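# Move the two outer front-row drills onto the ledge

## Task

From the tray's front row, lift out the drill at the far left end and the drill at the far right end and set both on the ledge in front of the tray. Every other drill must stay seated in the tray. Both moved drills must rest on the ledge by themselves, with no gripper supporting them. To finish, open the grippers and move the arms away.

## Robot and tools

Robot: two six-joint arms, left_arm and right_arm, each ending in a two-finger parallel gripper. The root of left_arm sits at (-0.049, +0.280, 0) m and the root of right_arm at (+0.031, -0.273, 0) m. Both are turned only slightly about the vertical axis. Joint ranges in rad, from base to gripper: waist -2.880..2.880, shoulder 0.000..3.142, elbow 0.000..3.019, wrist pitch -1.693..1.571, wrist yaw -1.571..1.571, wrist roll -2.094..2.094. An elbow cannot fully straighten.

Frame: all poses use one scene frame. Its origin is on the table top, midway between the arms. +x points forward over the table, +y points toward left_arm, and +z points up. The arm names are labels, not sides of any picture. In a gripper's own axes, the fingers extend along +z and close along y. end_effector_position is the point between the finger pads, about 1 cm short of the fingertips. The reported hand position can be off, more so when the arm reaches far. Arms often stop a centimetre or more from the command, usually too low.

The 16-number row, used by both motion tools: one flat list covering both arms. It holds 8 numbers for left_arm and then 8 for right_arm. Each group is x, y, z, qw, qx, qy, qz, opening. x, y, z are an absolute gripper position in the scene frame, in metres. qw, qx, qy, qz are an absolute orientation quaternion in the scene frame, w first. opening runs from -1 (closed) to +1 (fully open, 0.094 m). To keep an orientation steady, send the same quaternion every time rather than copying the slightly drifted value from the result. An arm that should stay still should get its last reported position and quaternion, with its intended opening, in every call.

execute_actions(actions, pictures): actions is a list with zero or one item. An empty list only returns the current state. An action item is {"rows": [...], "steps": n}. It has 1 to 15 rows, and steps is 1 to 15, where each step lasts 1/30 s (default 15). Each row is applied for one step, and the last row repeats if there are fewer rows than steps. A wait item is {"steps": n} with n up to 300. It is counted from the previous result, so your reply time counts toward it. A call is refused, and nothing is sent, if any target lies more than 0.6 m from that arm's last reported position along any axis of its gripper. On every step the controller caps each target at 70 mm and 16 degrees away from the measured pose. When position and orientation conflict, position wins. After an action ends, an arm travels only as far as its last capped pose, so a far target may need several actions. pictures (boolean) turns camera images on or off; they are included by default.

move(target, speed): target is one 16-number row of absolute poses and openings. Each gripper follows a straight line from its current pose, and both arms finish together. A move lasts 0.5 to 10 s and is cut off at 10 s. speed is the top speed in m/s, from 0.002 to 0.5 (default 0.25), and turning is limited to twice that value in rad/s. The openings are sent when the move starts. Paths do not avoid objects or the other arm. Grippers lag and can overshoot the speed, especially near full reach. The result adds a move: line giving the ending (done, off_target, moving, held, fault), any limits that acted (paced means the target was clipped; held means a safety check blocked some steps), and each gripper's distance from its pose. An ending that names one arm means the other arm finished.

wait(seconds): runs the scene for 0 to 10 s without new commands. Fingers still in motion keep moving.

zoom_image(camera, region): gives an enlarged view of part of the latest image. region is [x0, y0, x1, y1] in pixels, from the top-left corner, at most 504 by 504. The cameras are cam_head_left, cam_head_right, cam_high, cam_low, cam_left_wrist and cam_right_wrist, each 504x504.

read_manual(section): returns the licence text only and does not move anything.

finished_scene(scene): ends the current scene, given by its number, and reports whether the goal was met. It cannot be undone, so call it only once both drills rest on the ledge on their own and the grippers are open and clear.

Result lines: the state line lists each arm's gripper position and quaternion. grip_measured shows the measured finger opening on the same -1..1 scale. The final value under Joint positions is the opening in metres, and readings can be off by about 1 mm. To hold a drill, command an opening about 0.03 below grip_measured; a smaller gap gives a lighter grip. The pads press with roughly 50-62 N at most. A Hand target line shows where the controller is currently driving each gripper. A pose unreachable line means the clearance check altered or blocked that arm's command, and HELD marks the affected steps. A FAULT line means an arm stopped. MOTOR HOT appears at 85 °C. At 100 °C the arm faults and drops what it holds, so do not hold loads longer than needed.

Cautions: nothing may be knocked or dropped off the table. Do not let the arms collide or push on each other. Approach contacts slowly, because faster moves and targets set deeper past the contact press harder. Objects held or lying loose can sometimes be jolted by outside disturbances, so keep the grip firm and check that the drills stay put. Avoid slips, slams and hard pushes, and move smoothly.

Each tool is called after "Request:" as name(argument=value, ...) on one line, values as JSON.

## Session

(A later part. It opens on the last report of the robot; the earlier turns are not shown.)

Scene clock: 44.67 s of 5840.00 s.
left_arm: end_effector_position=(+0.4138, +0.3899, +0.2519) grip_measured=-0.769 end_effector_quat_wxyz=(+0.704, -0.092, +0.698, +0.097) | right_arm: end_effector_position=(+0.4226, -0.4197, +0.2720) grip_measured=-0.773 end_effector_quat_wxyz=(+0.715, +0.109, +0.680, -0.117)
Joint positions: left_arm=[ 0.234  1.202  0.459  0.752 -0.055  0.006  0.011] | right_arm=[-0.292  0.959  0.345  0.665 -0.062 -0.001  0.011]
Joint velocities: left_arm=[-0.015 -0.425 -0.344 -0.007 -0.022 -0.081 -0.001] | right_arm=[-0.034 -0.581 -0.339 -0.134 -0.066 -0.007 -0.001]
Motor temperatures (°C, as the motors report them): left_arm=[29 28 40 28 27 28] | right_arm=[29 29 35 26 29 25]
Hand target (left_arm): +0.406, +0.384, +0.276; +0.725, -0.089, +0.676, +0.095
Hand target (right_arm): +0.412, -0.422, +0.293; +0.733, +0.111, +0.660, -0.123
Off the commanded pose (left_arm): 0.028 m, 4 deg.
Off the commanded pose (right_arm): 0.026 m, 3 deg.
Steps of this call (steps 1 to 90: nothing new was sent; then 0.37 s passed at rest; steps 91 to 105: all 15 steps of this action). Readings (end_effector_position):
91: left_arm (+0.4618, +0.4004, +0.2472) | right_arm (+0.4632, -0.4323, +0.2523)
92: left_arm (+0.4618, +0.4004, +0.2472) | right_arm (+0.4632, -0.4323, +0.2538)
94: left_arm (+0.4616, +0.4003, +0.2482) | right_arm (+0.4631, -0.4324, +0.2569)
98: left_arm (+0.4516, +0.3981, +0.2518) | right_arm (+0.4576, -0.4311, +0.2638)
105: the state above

Request:
execute_actions(actions=[{"rows": [[0.404,0.383,0.272, 0.7250,-0.0890,0.6762,0.0955, -0.82,  0.409,-0.422,0.289, 0.7213,0.1125,0.6727,-0.1207, -0.82],[0.404,0.383,0.265, 0.7250,-0.0890,0.6762,0.0955, -0.82,  0.409,-0.422,0.282, 0.7213,0.1125,0.6727,-0.1207, -0.82],[0.404,0.383,0.257, 0.7250,-0.0890,0.6762,0.0955, -0.82,  0.409,-0.422,0.274, 0.7213,0.1125,0.6727,-0.1207, -0.82],[0.404,0.383,0.249, 0.7250,-0.0890,0.6762,0.0955, -0.82,  0.409,-0.422,0.266, 0.7213,0.1125,0.6727,-0.1207, -0.82],[0.404,0.383,0.241, 0.7250,-0.0890,0.6762,0.0955, -0.82,  0.409,-0.422,0.258, 0.7213,0.1125,0.6727,-0.1207, -0.82],[0.404,0.383,0.233, 0.7250,-0.0890,0.6762,0.0955, -0.82,  0.409,-0.422,0.250, 0.7213,0.1125,0.6727,-0.1207, -0.82],[0.404,0.383,0.225, 0.7250,-0.0890,0.6762,0.0955, -0.82,  0.409,-0.422,0.242, 0.7213,0.1125,0.6727,-0.1207, -0.82],[0.404,0.383,0.217, 0.7250,-0.0890,0.6762,0.0955, -0.82,  0.409,-0.422,0.234, 0.7213,0.1125,0.6727,-0.1207, -0.82],[0.404,0.383,0.209, 0.7192,-0.0898,0.6825,0.0947, -0.82,  0.409,-0.422,0.226, 0.7213,0.1125,0.6727,-0.1207, -0.82],[0.404,0.383,0.201, 0.7192,-0.0898,0.6825,0.0947, -0.82,  0.409,-0.422,0.218, 0.7213,0.1125,0.6727,-0.1207, -0.82],[0.404,0.383,0.193, 0.7192,-0.0898,0.6825,0.0947, -0.82,  0.409,-0.422,0.210, 0.7213,0.1125,0.6727,-0.1207, -0.82],[0.404,0.383,0.186, 0.7192,-0.0898,0.6825,0.0947, -0.82,  0.409,-0.422,0.203, 0.7213,0.1125,0.6727,-0.1207, -0.82],[0.404,0.383,0.180, 0.7192,-0.0898,0.6825,0.0947, -0.82,  0.409,-0.422,0.197, 0.7213,0.1125,0.6727,-0.1207, -0.82],[0.404,0.383,0.175, 0.7192,-0.0898,0.6825,0.0947, -0.82,  0.409,-0.422,0.192, 0.7213,0.1125,0.6727,-0.1207, -0.82],[0.404,0.383,0.171, 0.7192,-0.0898,0.6825,0.0947, -0.82,  0.409,-0.422,0.188, 0.7213,0.1125,0.6727,-0.1207, -0.82]], "steps": 15}], pictures=false)

Request:
execute_actions(actions=[{"steps": 20}])

Scene clock: 48.60 s of 5840.00 s.
left_arm: end_effector_position=(+0.3977, +0.3854, +0.1509) grip_measured=-0.769 end_effector_quat_wxyz=(+0.681, -0.093, +0.720, +0.095) | right_arm: end_effector_position=(+0.4040, -0.4142, +0.1756) grip_measured=-0.773 end_effector_quat_wxyz=(+0.690, +0.115, +0.706, -0.112)
Joint positions: left_arm=[ 0.231  1.488  0.336  1.096 -0.057  0.006  0.011] | right_arm=[-0.3    1.226  0.191  1.013 -0.068 -0.001  0.011]
Joint velocities: left_arm=[ 0.015  0.845 -0.11   0.789  0.007 -0.037 -0.001] | right_arm=[-0.015  1.07  -0.188  1.053 -0.007 -0.066  0.   ]
Motor temperatures (°C, as the motors report them): left_arm=[29 28 40 28 27 28] | right_arm=[29 29 35 26 29 25]
Hand target (left_arm): +0.401, +0.382, +0.172; +0.716, -0.090, +0.686, +0.094
Hand target (right_arm): +0.406, -0.420, +0.190; +0.716, +0.114, +0.678, -0.120
Off the commanded pose (left_arm): 0.021 m, 6 deg.
Off the commanded pose (right_arm): 0.016 m, 5 deg.
Steps of this call (steps 1 to 90: nothing new was sent; then 0.43 s passed at rest; steps 91 to 105: all 15 steps of this action). Readings (end_effector_position):
91: left_arm (+0.4051, +0.3877, +0.2536) | right_arm (+0.4127, -0.4166, +0.2714)
92: left_arm (+0.4047, +0.3875, +0.2529) | right_arm (+0.4125, -0.4165, +0.2691)
94: left_arm (+0.4028, +0.3868, +0.2495) | right_arm (+0.4105, -0.4162, +0.2633)
98: left_arm (+0.4004, +0.3859, +0.2237) | right_arm (+0.4067, -0.4153, +0.2424)
105: the state above

Scene clock: 49.27 s of 5840.00 s.
left_arm: end_effector_position=(+0.3967, +0.3851, +0.1387) grip_measured=-0.769 end_effector_quat_wxyz=(+0.680, -0.094, +0.721, +0.095) | right_arm: end_effector_position=(+0.4035, -0.4140, +0.1632) grip_measured=-0.773 end_effector_quat_wxyz=(+0.688, +0.115, +0.708, -0.111)
Joint positions: left_arm=[ 0.231  1.543  0.329  1.156 -0.057  0.006  0.011] | right_arm=[-0.3    1.297  0.18   1.089 -0.068 -0.001  0.011]
Joint velocities: left_arm=[ 0.005 -0.005 -0.027 -0.022 -0.022 -0.037 -0.   ] | right_arm=[-0.015 -0.005  0.002 -0.002  0.022  0.007 -0.   ]
Motor temperatures (°C, as the motors report them): left_arm=[29 28 39 28 27 28] | right_arm=[29 29 35 26 29 25]
Hand target (left_arm): +0.401, +0.382, +0.172; +0.716, -0.090, +0.686, +0.094
Hand target (right_arm): +0.406, -0.420, +0.190; +0.716, +0.114, +0.678, -0.120
Off the commanded pose (left_arm): 0.033 m, 6 deg.
Off the commanded pose (right_arm): 0.027 m, 6 deg.
Steps of this call (steps 1 to 20: nothing new was sent). Readings (end_effector_position):
1: left_arm (+0.3974, +0.3853, +0.1439) | right_arm (+0.4038, -0.4141, +0.1684)
2: left_arm (+0.3972, +0.3852, +0.1385) | right_arm (+0.4038, -0.4141, +0.1627)
4: left_arm (+0.3965, +0.3851, +0.1338) | right_arm (+0.4034, -0.4140, +0.1584)
8: left_arm (+0.3967, +0.3851, +0.1381) | right_arm (+0.4035, -0.4140, +0.1628)
20: the state above

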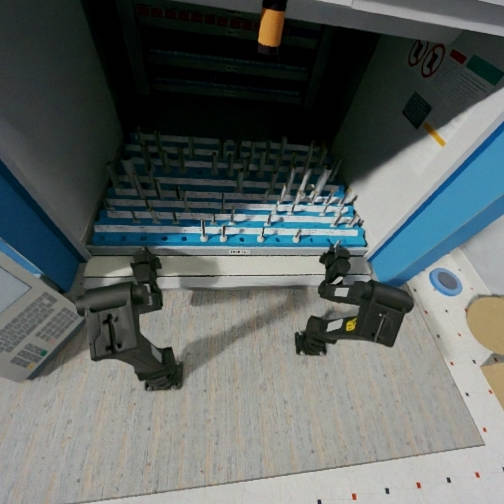

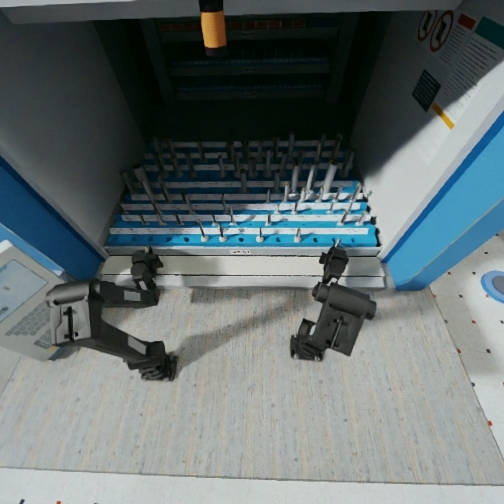

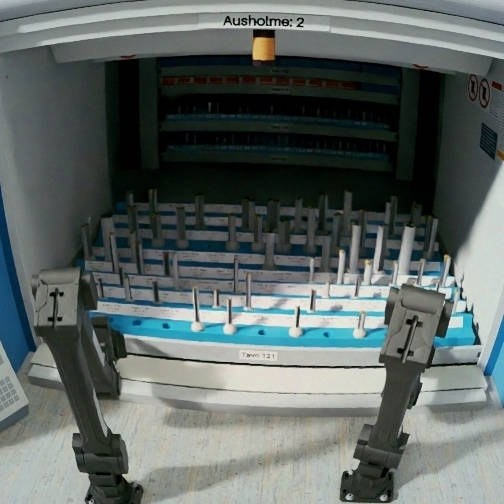

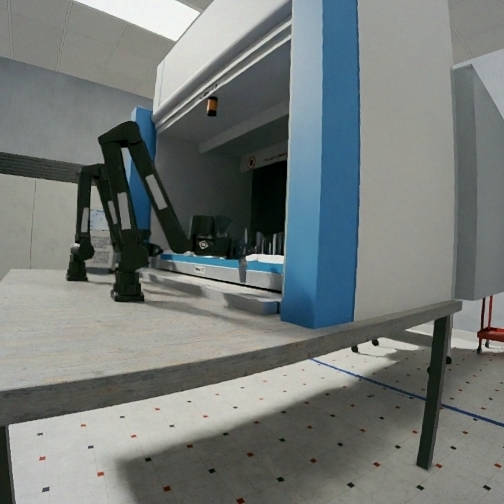

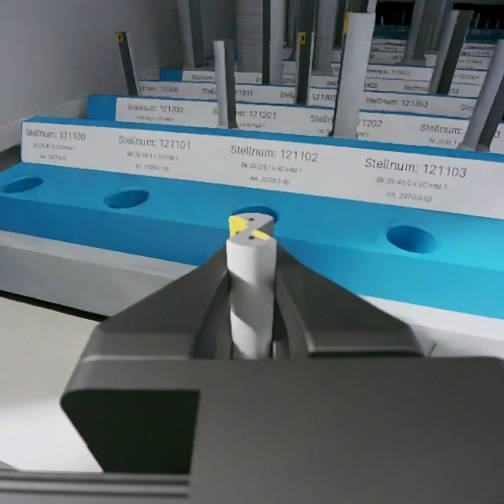

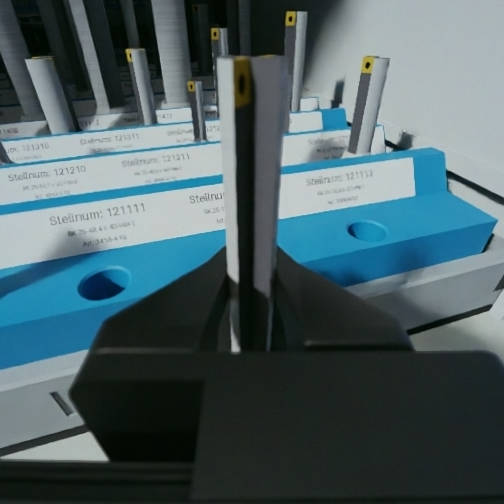

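Request:
execute_actions(actions=[{"rows": [[0.404,0.383,0.172, 0.7250,-0.0890,0.6762,0.0955, -0.82,  0.409,-0.422,0.188, 0.7272,0.1115,0.6664,-0.1217, -0.82],[0.404,0.383,0.172, 0.7250,-0.0890,0.6762,0.0955, -0.82,  0.409,-0.422,0.187, 0.7272,0.1115,0.6664,-0.1217, -0.82],[0.404,0.383,0.172, 0.7309,-0.0882,0.6698,0.0962, -0.82,  0.409,-0.422,0.186, 0.7330,0.1104,0.6600,-0.1226, -0.82],[0.404,0.383,0.172, 0.7309,-0.0882,0.6698,0.0962, -0.82,  0.409,-0.422,0.185, 0.7330,0.1104,0.6600,-0.1226, -0.82],[0.404,0.383,0.172, 0.7368,-0.0873,0.6634,0.0970, -0.82,  0.409,-0.422,0.184, 0.7387,0.1093,0.6535,-0.1236, -0.82],[0.404,0.383,0.172, 0.7368,-0.0873,0.6634,0.0970, -0.82,  0.409,-0.422,0.183, 0.7387,0.1093,0.6535,-0.1236, -0.82],[0.404,0.383,0.172, 0.7368,-0.0873,0.6634,0.0970, -0.82,  0.409,-0.422,0.182, 0.7387,0.1093,0.6535,-0.1236, -0.82],[0.404,0.383,0.172, 0.7368,-0.0873,0.6634,0.0970, -0.82,  0.409,-0.422,0.181, 0.7387,0.1093,0.6535,-0.1236, -0.82],[0.404,0.383,0.172, 0.7368,-0.0873,0.6634,0.0970, -0.82,  0.409,-0.422,0.180, 0.7387,0.1093,0.6535,-0.1236, -0.82]], "steps": 15}], pictures=false)

Scene clock: 51.70 s of 5840.00 s.
left_arm: end_effector_position=(+0.3981, +0.3854, +0.1456) grip_measured=-0.769 end_effector_quat_wxyz=(+0.707, -0.092, +0.695, +0.097) | right_arm: end_effector_position=(+0.4071, -0.4155, +0.1629) grip_measured=-0.773 end_effector_quat_wxyz=(+0.718, +0.108, +0.677, -0.118)
Joint positions: left_arm=[ 0.231  1.604  0.329  1.293 -0.057  0.006  0.011] | right_arm=[-0.3    1.459  0.178  1.34  -0.068 -0.001  0.011]
Joint velocities: left_arm=[ 0.005  0.005  0.012  0.017  0.066 -0.022 -0.   ] | right_arm=[-0.005 -0.005 -0.002  0.066  0.051 -0.007 -0.001]
Motor temperatures (°C, as the motors report them): left_arm=[29 28 39 28 27 28] | right_arm=[29 29 34 26 29 25]
Hand target (left_arm): +0.404, +0.383, +0.172; +0.736, -0.087, +0.664, +0.097
Hand target (right_arm): +0.408, -0.422, +0.180; +0.738, +0.110, +0.654, -0.124
Off the commanded pose (left_arm): 0.027 m, 5 deg.
Off the commanded pose (right_arm): 0.018 m, 4 deg.
Steps of this call (steps 1 to 58: nothing new was sent; steps 59 to 73: all 15 steps of this action). Readings (end_effector_position):
59: left_arm (+0.3969, +0.3852, +0.1404) | right_arm (+0.4035, -0.4140, +0.1654)
60: left_arm (+0.3971, +0.3852, +0.1427) | right_arm (+0.4037, -0.4141, +0.1684)
62: left_arm (+0.3975, +0.3853, +0.1480) | right_arm (+0.4046, -0.4144, +0.1727)
66: left_arm (+0.3979, +0.3854, +0.1493) | right_arm (+0.4064, -0.4152, +0.1680)
73: the state above

Request:
execute_actions(actions=[{"rows": [[0.404,0.383,0.1707, 0.7309,-0.0882,0.6698,0.0962, -0.82,  0.409,-0.422,0.1787, 0.7330,0.1104,0.6600,-0.1226, -0.82],[0.404,0.383,0.1694, 0.7309,-0.0882,0.6698,0.0962, -0.82,  0.409,-0.422,0.1774, 0.7330,0.1104,0.6600,-0.1226, -0.82],[0.404,0.383,0.1681, 0.7309,-0.0882,0.6698,0.0962, -0.82,  0.409,-0.422,0.1761, 0.7272,0.1115,0.6664,-0.1217, -0.82],[0.404,0.383,0.1668, 0.7309,-0.0882,0.6698,0.0962, -0.82,  0.409,-0.422,0.1748, 0.7272,0.1115,0.6664,-0.1217, -0.82],[0.404,0.383,0.1655, 0.7309,-0.0882,0.6698,0.0962, -0.82,  0.409,-0.422,0.1735, 0.7272,0.1115,0.6664,-0.1217, -0.82],[0.404,0.383,0.1642, 0.7309,-0.0882,0.6698,0.0962, -0.82,  0.409,-0.422,0.1722, 0.7272,0.1115,0.6664,-0.1217, -0.82],[0.404,0.383,0.1629, 0.7309,-0.0882,0.6698,0.0962, -0.82,  0.409,-0.422,0.1709, 0.7272,0.1115,0.6664,-0.1217, -0.82],[0.404,0.383,0.1616, 0.7309,-0.0882,0.6698,0.0962, -0.82,  0.409,-0.422,0.1696, 0.7272,0.1115,0.6664,-0.1217, -0.82],[0.404,0.383,0.1603, 0.7309,-0.0882,0.6698,0.0962, -0.82,  0.409,-0.422,0.1683, 0.7272,0.1115,0.6664,-0.1217, -0.82],[0.404,0.383,0.159, 0.7309,-0.0882,0.6698,0.0962, -0.82,  0.409,-0.422,0.167, 0.7272,0.1115,0.6664,-0.1217, -0.82],[0.404,0.383,0.158, 0.7309,-0.0882,0.6698,0.0962, -0.82,  0.409,-0.422,0.166, 0.7272,0.1115,0.6664,-0.1217, -0.82],[0.404,0.383,0.157, 0.7309,-0.0882,0.6698,0.0962, -0.82,  0.409,-0.422,0.165, 0.7272,0.1115,0.6664,-0.1217, -0.82],[0.404,0.383,0.156, 0.7309,-0.0882,0.6698,0.0962, -0.82,  0.409,-0.422,0.164, 0.7272,0.1115,0.6664,-0.1217, -0.82],[0.404,0.383,0.155, 0.7309,-0.0882,0.6698,0.0962, -0.82,  0.409,-0.422,0.163, 0.7272,0.1115,0.6664,-0.1217, -0.82],[0.404,0.383,0.154, 0.7309,-0.0882,0.6698,0.0962, -0.82,  0.409,-0.422,0.162, 0.7272,0.1115,0.6664,-0.1217, -0.82]], "steps": 15}], pictures=false)

Scene clock: 55.13 s of 5840.00 s.
left_arm: end_effector_position=(+0.3984, +0.3855, +0.1326) grip_measured=-0.769 end_effector_quat_wxyz=(+0.703, -0.092, +0.699, +0.097) | right_arm: end_effector_position=(+0.4079, -0.4158, +0.1522) grip_measured=-0.773 end_effector_quat_wxyz=(+0.711, +0.110, +0.684, -0.116)
Joint positions: left_arm=[ 0.231  1.657  0.329  1.334 -0.057  0.006  0.011] | right_arm=[-0.3    1.501  0.178  1.362 -0.069 -0.001  0.011]
Joint velocities: left_arm=[-0.015  0.171 -0.027  0.139  0.022 -0.007  0.   ] | right_arm=[-0.005  0.239 -0.002  0.173  0.007 -0.007  0.001]
Motor temperatures (°C, as the motors report them): left_arm=[29 28 38 28 27 28] | right_arm=[29 29 34 26 29 25]
Hand target (left_arm): +0.404, +0.383, +0.154; +0.730, -0.088, +0.670, +0.096
Hand target (right_arm): +0.409, -0.422, +0.162; +0.726, +0.112, +0.667, -0.122
Off the commanded pose (left_arm): 0.022 m, 5 deg.
Off the commanded pose (right_arm): 0.012 m, 3 deg.
Steps of this call (steps 1 to 88: nothing new was sent; steps 89 to 103: all 15 steps of this action). Readings (end_effector_position):
89: left_arm (+0.3981, +0.3854, +0.1459) | right_arm (+0.4071, -0.4154, +0.1637)
90: left_arm (+0.3981, +0.3854, +0.1459) | right_arm (+0.4071, -0.4154, +0.1637)
92: left_arm (+0.3981, +0.3854, +0.1459) | right_arm (+0.4072, -0.4155, +0.1613)
96: left_arm (+0.3982, +0.3855, +0.1439) | right_arm (+0.4073, -0.4154, +0.1603)
103: the state above

Request:
execute_actions(actions=[{"rows": [[0.404,0.383,0.153, 0.7309,-0.0882,0.6698,0.0962, -0.82,  0.409,-0.422,0.161, 0.7272,0.1115,0.6664,-0.1217, -0.82],[0.404,0.383,0.152, 0.7309,-0.0882,0.6698,0.0962, -0.82,  0.409,-0.422,0.160, 0.7272,0.1115,0.6664,-0.1217, -0.82],[0.404,0.383,0.151, 0.7309,-0.0882,0.6698,0.0962, -0.82,  0.409,-0.422,0.159, 0.7272,0.1115,0.6664,-0.1217, -0.82],[0.404,0.383,0.150, 0.7309,-0.0882,0.6698,0.0962, -0.82,  0.409,-0.422,0.158, 0.7272,0.1115,0.6664,-0.1217, -0.82],[0.404,0.383,0.149, 0.7309,-0.0882,0.6698,0.0962, -0.82,  0.409,-0.422,0.157, 0.7272,0.1115,0.6664,-0.1217, -0.82],[0.404,0.383,0.148, 0.7309,-0.0882,0.6698,0.0962, -0.82,  0.409,-0.422,0.156, 0.7272,0.1115,0.6664,-0.1217, -0.82],[0.404,0.383,0.147, 0.7309,-0.0882,0.6698,0.0962, -0.82,  0.409,-0.422,0.155, 0.7272,0.1115,0.6664,-0.1217, -0.82],[0.404,0.383,0.146, 0.7309,-0.0882,0.6698,0.0962, -0.82,  0.409,-0.422,0.154, 0.7272,0.1115,0.6664,-0.1217, -0.82],[0.404,0.383,0.145, 0.7309,-0.0882,0.6698,0.0962, -0.82,  0.409,-0.422,0.153, 0.7272,0.1115,0.6664,-0.1217, -0.82],[0.404,0.383,0.144, 0.7309,-0.0882,0.6698,0.0962, -0.82,  0.409,-0.422,0.152, 0.7272,0.1115,0.6664,-0.1217, -0.82]], "steps": 15}], pictures=false)

Scene clock: 58.37 s of 5840.00 s.
left_arm: end_effector_position=(+0.3981, +0.3855, +0.1278) grip_measured=-0.769 end_effector_quat_wxyz=(+0.710, -0.091, +0.692, +0.097) | right_arm: end_effector_position=(+0.4084, -0.4160, +0.1430) grip_measured=-0.773 end_effector_quat_wxyz=(+0.714, +0.109, +0.682, -0.117)
Joint positions: left_arm=[ 0.231  1.707  0.329  1.404 -0.057  0.006  0.011] | right_arm=[-0.3    1.583  0.178  1.452 -0.069 -0.001  0.011]
Joint velocities: left_arm=[-0.005  0.005  0.012 -0.017 -0.007 -0.037 -0.   ] | right_arm=[-0.005  0.005  0.017  0.012  0.007 -0.022 -0.   ]
Motor temperatures (°C, as the motors report them): left_arm=[29 28 37 28 27 28] | right_arm=[29 29 33 27 29 25]
Hand target (left_arm): +0.404, +0.383, +0.144; +0.731, -0.088, +0.670, +0.096
Hand target (right_arm): +0.409, -0.422, +0.152; +0.727, +0.112, +0.667, -0.122
Off the commanded pose (left_arm): 0.017 m, 4 deg.
Off the commanded pose (right_arm): 0.011 m, 2 deg.
Steps of this call (steps 1 to 82: nothing new was sent; steps 83 to 97: all 15 steps of this action). Readings (end_effector_position):
83: left_arm (+0.3984, +0.3855, +0.1302) | right_arm (+0.4081, -0.4159, +0.1491)
84: left_arm (+0.3984, +0.3855, +0.1306) | right_arm (+0.4081, -0.4159, +0.1495)
86: left_arm (+0.3984, +0.3855, +0.1308) | right_arm (+0.4081, -0.4159, +0.1497)
90: left_arm (+0.3983, +0.3855, +0.1274) | right_arm (+0.4083, -0.4160, +0.1457)
97: the state above

Request:
execute_actions(actions=[{"rows": [[0.403,0.383,0.143, 0.7250,-0.0890,0.6762,0.0955, -0.82,  0.409,-0.421,0.151, 0.7213,0.1125,0.6727,-0.1207, -0.82],[0.403,0.383,0.142, 0.7250,-0.0890,0.6762,0.0955, -0.82,  0.409,-0.421,0.150, 0.7213,0.1125,0.6727,-0.1207, -0.82],[0.403,0.383,0.141, 0.7192,-0.0898,0.6825,0.0947, -0.82,  0.409,-0.421,0.149, 0.7213,0.1125,0.6727,-0.1207, -0.82],[0.403,0.383,0.140, 0.7192,-0.0898,0.6825,0.0947, -0.82,  0.409,-0.421,0.148, 0.7155,0.1136,0.6790,-0.1197, -0.82],[0.402,0.383,0.139, 0.7130,-0.0907,0.6886,0.0939, -0.82,  0.409,-0.421,0.147, 0.7155,0.1136,0.6790,-0.1197, -0.82]], "steps": 12}], pictures=false)

Scene clock: 60.40 s of 5840.00 s.
left_arm: end_effector_position=(+0.3983, +0.3856, +0.1269) grip_measured=-0.769 end_effector_quat_wxyz=(+0.704, -0.092, +0.697, +0.097) | right_arm: end_effector_position=(+0.4084, -0.4160, +0.1423) grip_measured=-0.773 end_effector_quat_wxyz=(+0.713, +0.109, +0.683, -0.117)
Joint positions: left_arm=[ 0.231  1.692  0.329  1.373 -0.057  0.006  0.011] | right_arm=[-0.3    1.582  0.178  1.447 -0.069 -0.001  0.011]
Joint velocities: left_arm=[-0.005 -0.015  0.012  0.017 -0.007  0.051  0.   ] | right_arm=[ 0.005 -0.005 -0.007 -0.032 -0.037 -0.051  0.   ]
Motor temperatures (°C, as the motors report them): left_arm=[29 28 36 28 27 28] | right_arm=[29 29 33 27 29 25]
Hand target (left_arm): +0.402, +0.383, +0.139; +0.713, -0.091, +0.689, +0.094
Hand target (right_arm): +0.409, -0.421, +0.147; +0.715, +0.114, +0.679, -0.120
Off the commanded pose (left_arm): 0.013 m, 1 deg.
Off the commanded pose (right_arm): 0.007 m, 1 deg.
Steps of this call (steps 1 to 49: nothing new was sent; steps 50 to 61: all 12 steps of this action). Readings (end_effector_position):
50: left_arm (+0.3981, +0.3855, +0.1278) | right_arm (+0.4084, -0.4160, +0.1430)
51: left_arm (+0.3981, +0.3855, +0.1278) | right_arm (+0.4084, -0.4160, +0.1430)
53: left_arm (+0.3981, +0.3855, +0.1275) | right_arm (+0.4084, -0.4160, +0.1423)
57: left_arm (+0.3983, +0.3855, +0.1272) | right_arm (+0.4084, -0.4160, +0.1423)
61: the state above

Both in contact. Release gently (small opening first to damp any wobble).

Request:
execute_actions(actions=[{"rows": [[0.402,0.383,0.139, 0.7130,-0.0907,0.6886,0.0939, -0.78,  0.409,-0.421,0.147, 0.7155,0.1136,0.6790,-0.1197, -0.78],[0.402,0.383,0.139, 0.7130,-0.0907,0.6886,0.0939, -0.76,  0.409,-0.421,0.147, 0.7155,0.1136,0.6790,-0.1197, -0.76],[0.402,0.383,0.139, 0.7130,-0.0907,0.6886,0.0939, -0.74,  0.409,-0.421,0.147, 0.7155,0.1136,0.6790,-0.1197, -0.74],[0.402,0.383,0.139, 0.7130,-0.0907,0.6886,0.0939, -0.72,  0.409,-0.421,0.147, 0.7155,0.1136,0.6790,-0.1197, -0.72],[0.402,0.383,0.139, 0.7130,-0.0907,0.6886,0.0939, -0.70,  0.409,-0.421,0.147, 0.7155,0.1136,0.6790,-0.1197, -0.70],[0.402,0.383,0.139, 0.7130,-0.0907,0.6886,0.0939, -0.68,  0.409,-0.421,0.147, 0.7155,0.1136,0.6790,-0.1197, -0.68],[0.402,0.383,0.139, 0.7130,-0.0907,0.6886,0.0939, -0.65,  0.409,-0.421,0.147, 0.7155,0.1136,0.6790,-0.1197, -0.65],[0.402,0.383,0.139, 0.7130,-0.0907,0.6886,0.0939, -0.6,  0.409,-0.421,0.147, 0.7155,0.1136,0.6790,-0.1197, -0.6],[0.402,0.383,0.139, 0.7130,-0.0907,0.6886,0.0939, -0.5,  0.409,-0.421,0.147, 0.7155,0.1136,0.6790,-0.1197, -0.5],[0.402,0.383,0.139, 0.7130,-0.0907,0.6886,0.0939, -0.3,  0.409,-0.421,0.147, 0.7155,0.1136,0.6790,-0.1197, -0.3],[0.402,0.383,0.139, 0.7130,-0.0907,0.6886,0.0939, -0.1,  0.409,-0.421,0.147, 0.7155,0.1136,0.6790,-0.1197, -0.1]], "steps": 15}])

Request:
execute_actions(actions=[{"steps": 15}])

Scene clock: 64.93 s of 5840.00 s.
left_arm: end_effector_position=(+0.3983, +0.3856, +0.1311) grip_measured=-0.103 end_effector_quat_wxyz=(+0.708, -0.092, +0.694, +0.097) | right_arm: end_effector_position=(+0.4084, -0.4160, +0.1423) grip_measured=-0.103 end_effector_quat_wxyz=(+0.713, +0.109, +0.683, -0.117)
Joint positions: left_arm=[ 0.231  1.682  0.329  1.373 -0.057  0.006  0.042] | right_arm=[-0.3    1.582  0.178  1.447 -0.069 -0.001  0.042]
Joint velocities: left_arm=[ 0.005  0.005 -0.017 -0.007  0.037 -0.095  0.   ] | right_arm=[ 0.005 -0.005  0.012  0.012 -0.095 -0.037 -0.   ]
Motor temperatures (°C, as the motors report them): left_arm=[29 28 36 28 27 28] | right_arm=[29 29 32 26 29 25]
Hand target (left_arm): +0.402, +0.383, +0.139; +0.713, -0.091, +0.689, +0.094
Hand target (right_arm): +0.409, -0.421, +0.147; +0.715, +0.114, +0.679, -0.120
Off the commanded pose (left_arm): 0.009 m, 1 deg.
Off the commanded pose (right_arm): 0.007 m, 1 deg.
Steps of this call (steps 1 to 90: nothing new was sent; then 1.03 s passed at rest; steps 91 to 105: all 15 steps of this action). Readings (end_effector_position):
91: left_arm (+0.3983, +0.3856, +0.1269) | right_arm (+0.4084, -0.4160, +0.1423)
92: left_arm (+0.3983, +0.3856, +0.1271) | right_arm (+0.4084, -0.4160, +0.1423)
94: left_arm (+0.3983, +0.3856, +0.1271) | right_arm (+0.4084, -0.4160, +0.1423)
98: left_arm (+0.3983, +0.3856, +0.1296) | right_arm (+0.4084, -0.4160, +0.1423)
105: the state above

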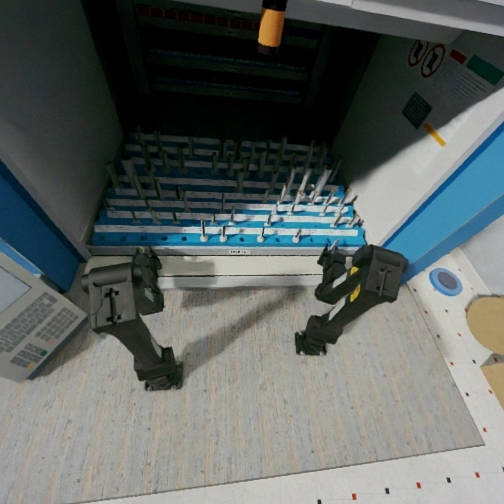

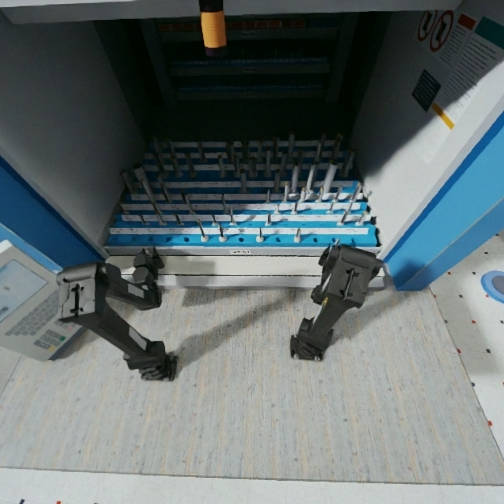

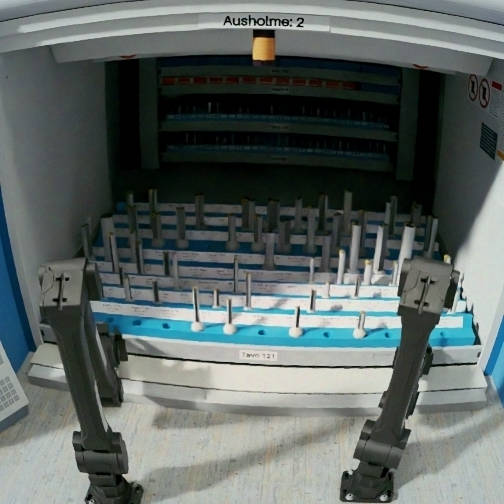

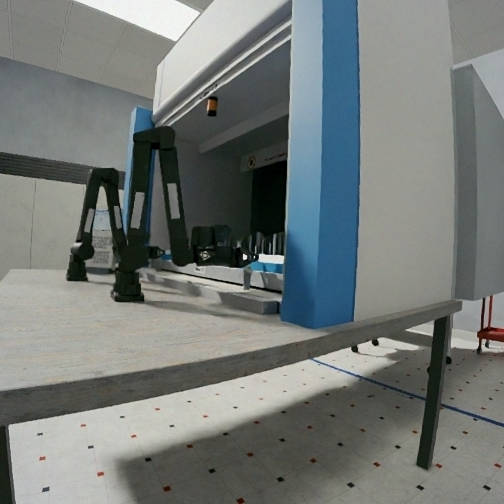

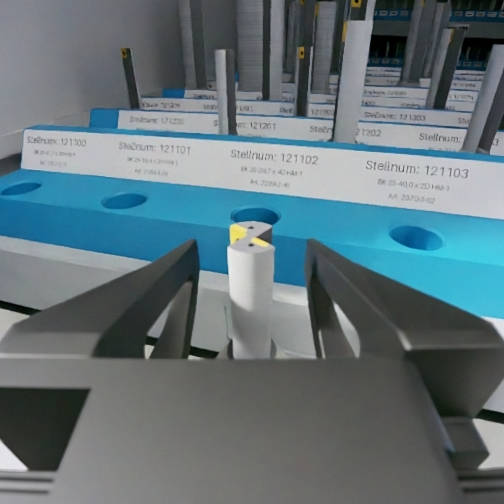

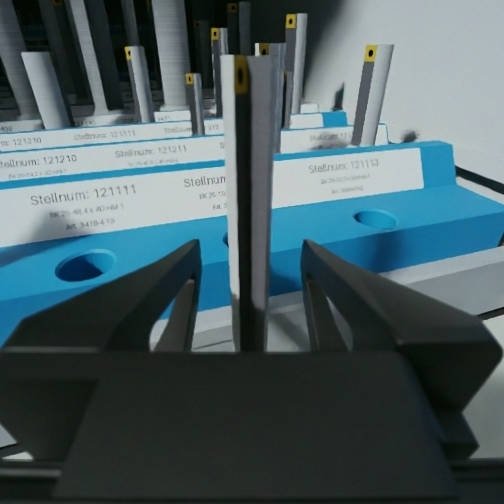

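Scene clock: 65.43 s of 5840.00 s.
left_arm: end_effector_position=(+0.3983, +0.3856, +0.1311) grip_measured=-0.102 end_effector_quat_wxyz=(+0.708, -0.092, +0.694, +0.097) | right_arm: end_effector_position=(+0.4084, -0.4160, +0.1423) grip_measured=-0.103 end_effector_quat_wxyz=(+0.713, +0.109, +0.683, -0.117)
Joint positions: left_arm=[ 0.231  1.682  0.329  1.373 -0.057  0.006  0.042] | right_arm=[-0.3    1.582  0.178  1.447 -0.069 -0.001  0.042]
Joint velocities: left_arm=[-0.015 -0.005 -0.002  0.017 -0.037  0.139 -0.   ] | right_arm=[ 0.015 -0.015 -0.007  0.002  0.022 -0.037  0.   ]
Motor temperatures (°C, as the motors report them): left_arm=[29 28 35 28 27 28] | right_arm=[29 29 32 26 29 25]
Hand target (left_arm): +0.402, +0.383, +0.139; +0.713, -0.091, +0.689, +0.094
Hand target (right_arm): +0.409, -0.421, +0.147; +0.715, +0.114, +0.679, -0.120
Off the commanded pose (left_arm): 0.009 m, 1 deg.
Off the commanded pose (right_arm): 0.007 m, 1 deg.
Steps of this call (steps 1 to 15: nothing new was sent). Readings (end_effector_position):
1: left_arm (+0.3983, +0.3856, +0.1311) | right_arm (+0.4084, -0.4160, +0.1423)
2: left_arm (+0.3983, +0.3856, +0.1311) | right_arm (+0.4084, -0.4160, +0.1423)
4: left_arm (+0.3983, +0.3856, +0.1311) | right_arm (+0.4084, -0.4160, +0.1423)
8: left_arm (+0.3983, +0.3856, +0.1311) | right_arm (+0.4084, -0.4160, +0.1423)
15: the state above

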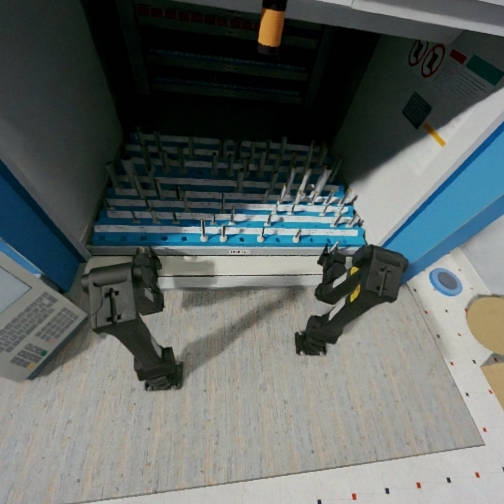

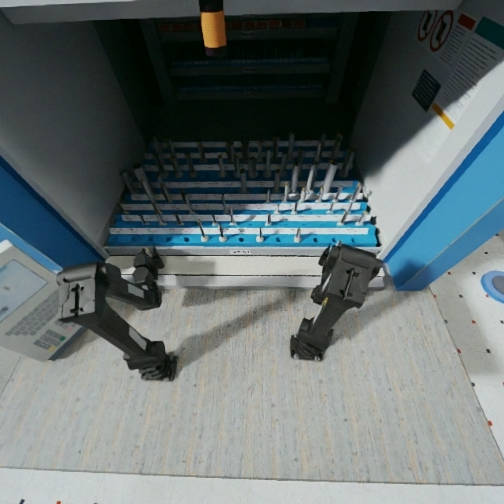

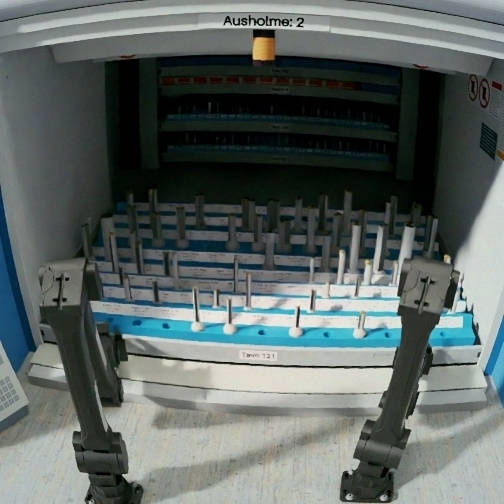

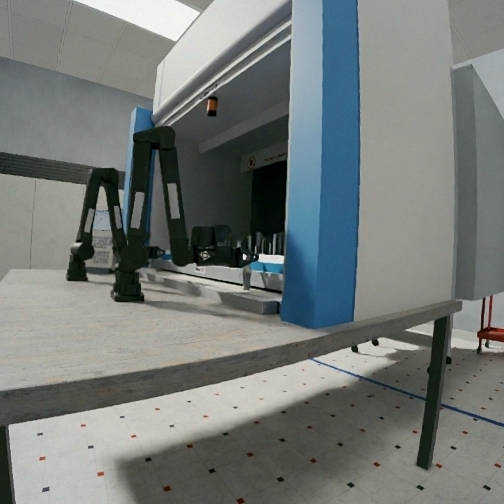

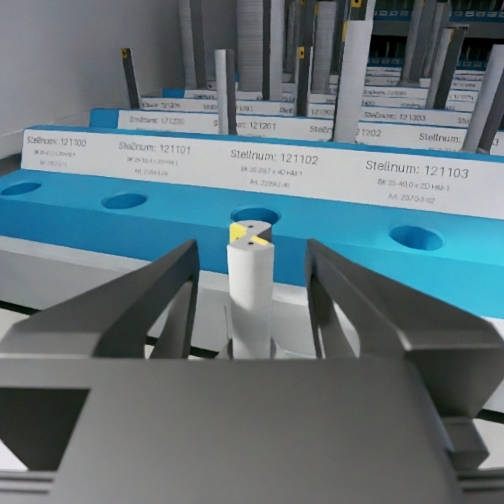

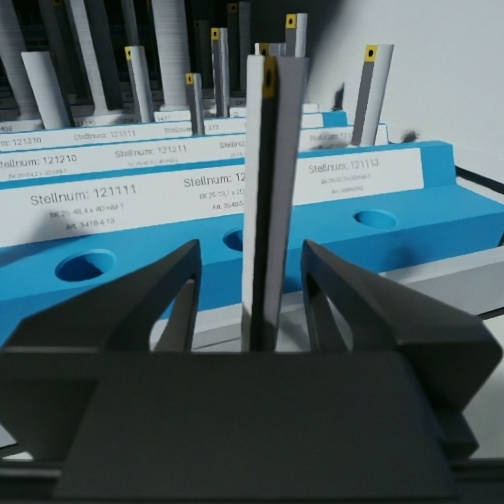

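Request:
wait(seconds=1)

Request:
execute_actions(actions=[{"steps": 7}])

Scene clock: 67.00 s of 5840.00 s.
left_arm: end_effector_position=(+0.3983, +0.3856, +0.1311) grip_measured=-0.102 end_effector_quat_wxyz=(+0.708, -0.092, +0.694, +0.097) | right_arm: end_effector_position=(+0.4084, -0.4160, +0.1423) grip_measured=-0.103 end_effector_quat_wxyz=(+0.713, +0.109, +0.683, -0.117)
Joint positions: left_arm=[ 0.231  1.682  0.329  1.373 -0.057  0.006  0.042] | right_arm=[-0.3    1.582  0.178  1.447 -0.069 -0.001  0.042]
Joint velocities: left_arm=[-0.015 -0.005 -0.007  0.007  0.051 -0.051 -0.001] | right_arm=[-0.005 -0.015 -0.002  0.017 -0.051 -0.037  0.   ]
Motor temperatures (°C, as the motors report them): left_arm=[29 28 35 28 27 28] | right_arm=[29 29 32 26 29 25]
Hand target (left_arm): +0.402, +0.383, +0.139; +0.713, -0.091, +0.689, +0.094
Hand target (right_arm): +0.409, -0.421, +0.147; +0.715, +0.114, +0.679, -0.120
Off the commanded pose (left_arm): 0.009 m, 1 deg.
Off the commanded pose (right_arm): 0.007 m, 1 deg.
Steps of this call (steps 1 to 47: nothing new was sent). Readings (end_effector_position):
1: left_arm (+0.3983, +0.3856, +0.1311) | right_arm (+0.4084, -0.4160, +0.1423)
2: left_arm (+0.3983, +0.3856, +0.1311) | right_arm (+0.4084, -0.4160, +0.1423)
4: left_arm (+0.3983, +0.3856, +0.1311) | right_arm (+0.4084, -0.4160, +0.1423)
8: left_arm (+0.3983, +0.3856, +0.1311) | right_arm (+0.4084, -0.4160, +0.1423)
47: the state above

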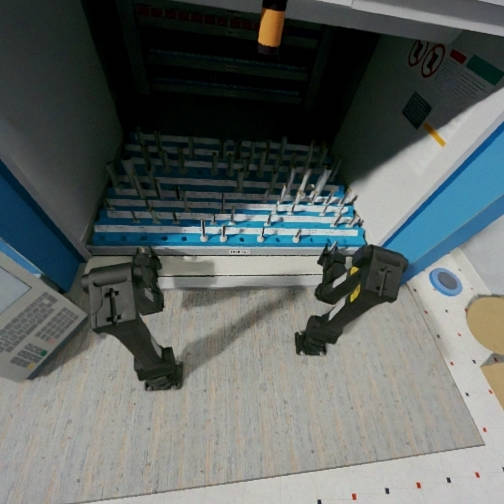

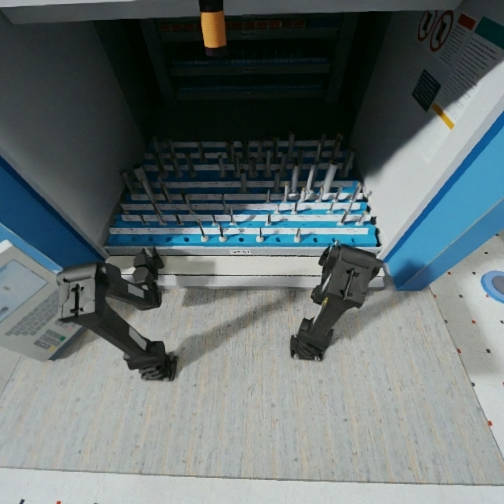

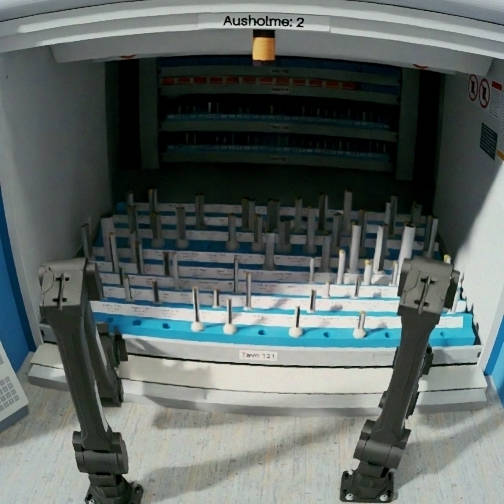

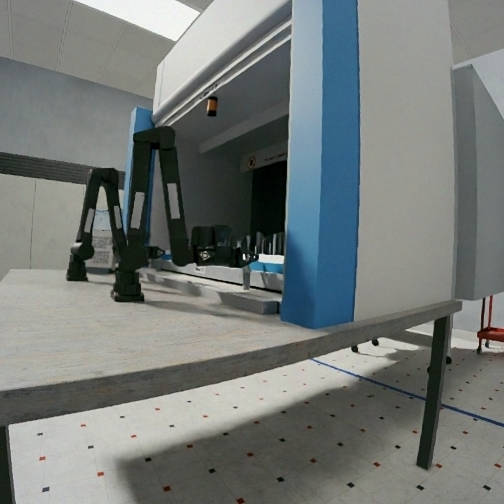

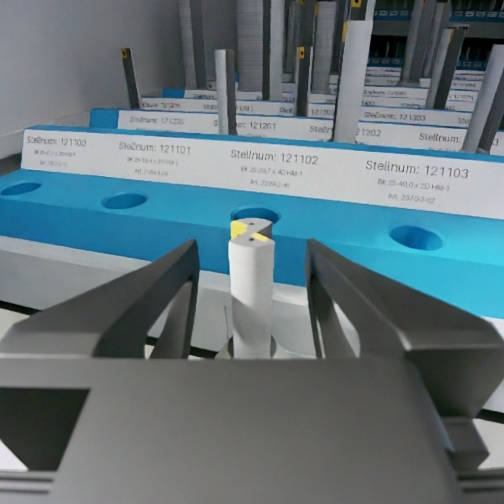

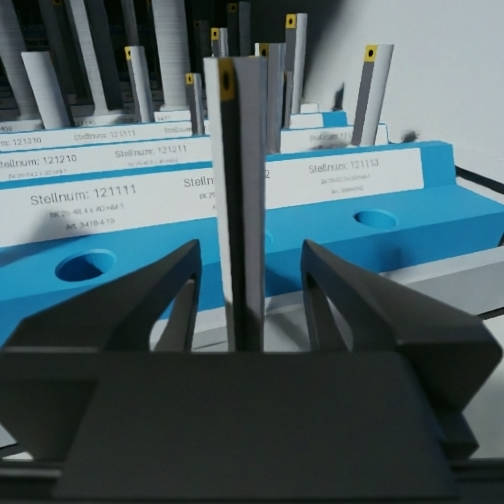

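Scene clock: 67.23 s of 5840.00 s.
left_arm: end_effector_position=(+0.3983, +0.3856, +0.1311) grip_measured=-0.102 end_effector_quat_wxyz=(+0.708, -0.092, +0.694, +0.097) | right_arm: end_effector_position=(+0.4084, -0.4160, +0.1423) grip_measured=-0.103 end_effector_quat_wxyz=(+0.713, +0.109, +0.683, -0.117)
Joint positions: left_arm=[ 0.231  1.682  0.329  1.373 -0.057  0.006  0.042] | right_arm=[-0.3    1.582  0.178  1.447 -0.069 -0.001  0.042]
Joint velocities: left_arm=[-0.015 -0.015 -0.002  0.007 -0.037 -0.037 -0.   ] | right_arm=[-0.005  0.005 -0.002  0.007 -0.081  0.007 -0.002]
Motor temperatures (°C, as the motors report them): left_arm=[29 28 35 28 27 28] | right_arm=[29 29 32 26 29 25]
Hand target (left_arm): +0.402, +0.383, +0.139; +0.713, -0.091, +0.689, +0.094
Hand target (right_arm): +0.409, -0.421, +0.147; +0.715, +0.114, +0.679, -0.120
Off the commanded pose (left_arm): 0.009 m, 1 deg.
Off the commanded pose (right_arm): 0.007 m, 1 deg.
Steps of this call (steps 1 to 7: nothing new was sent). Readings (end_effector_position):
1: left_arm (+0.3983, +0.3856, +0.1311) | right_arm (+0.4084, -0.4160, +0.1423)
2: left_arm (+0.3983, +0.3856, +0.1311) | right_arm (+0.4084, -0.4160, +0.1423)
4: left_arm (+0.3983, +0.3856, +0.1311) | right_arm (+0.4084, -0.4160, +0.1423)
7: the state above

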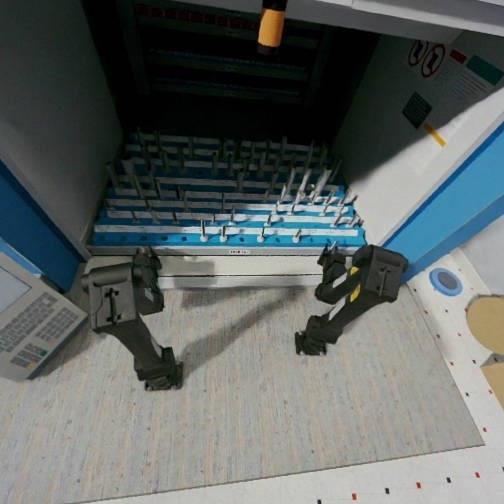

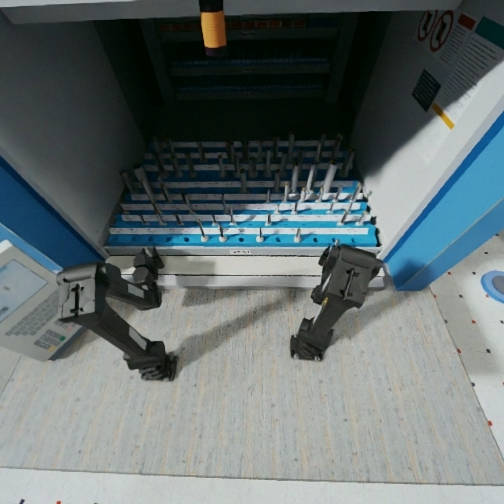

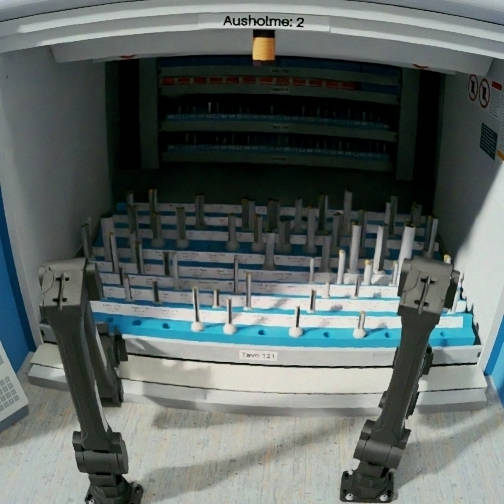

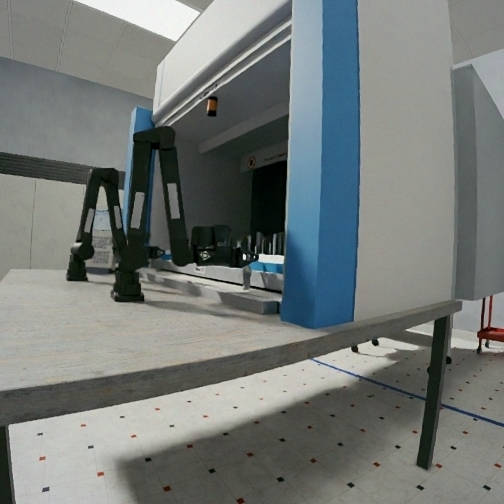

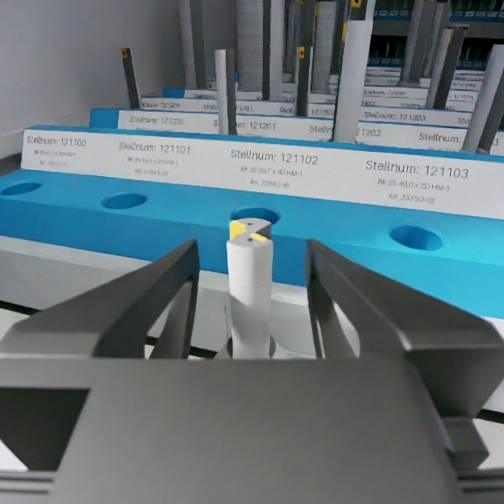

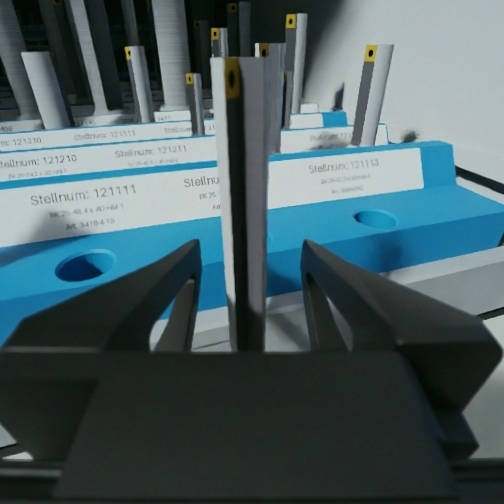

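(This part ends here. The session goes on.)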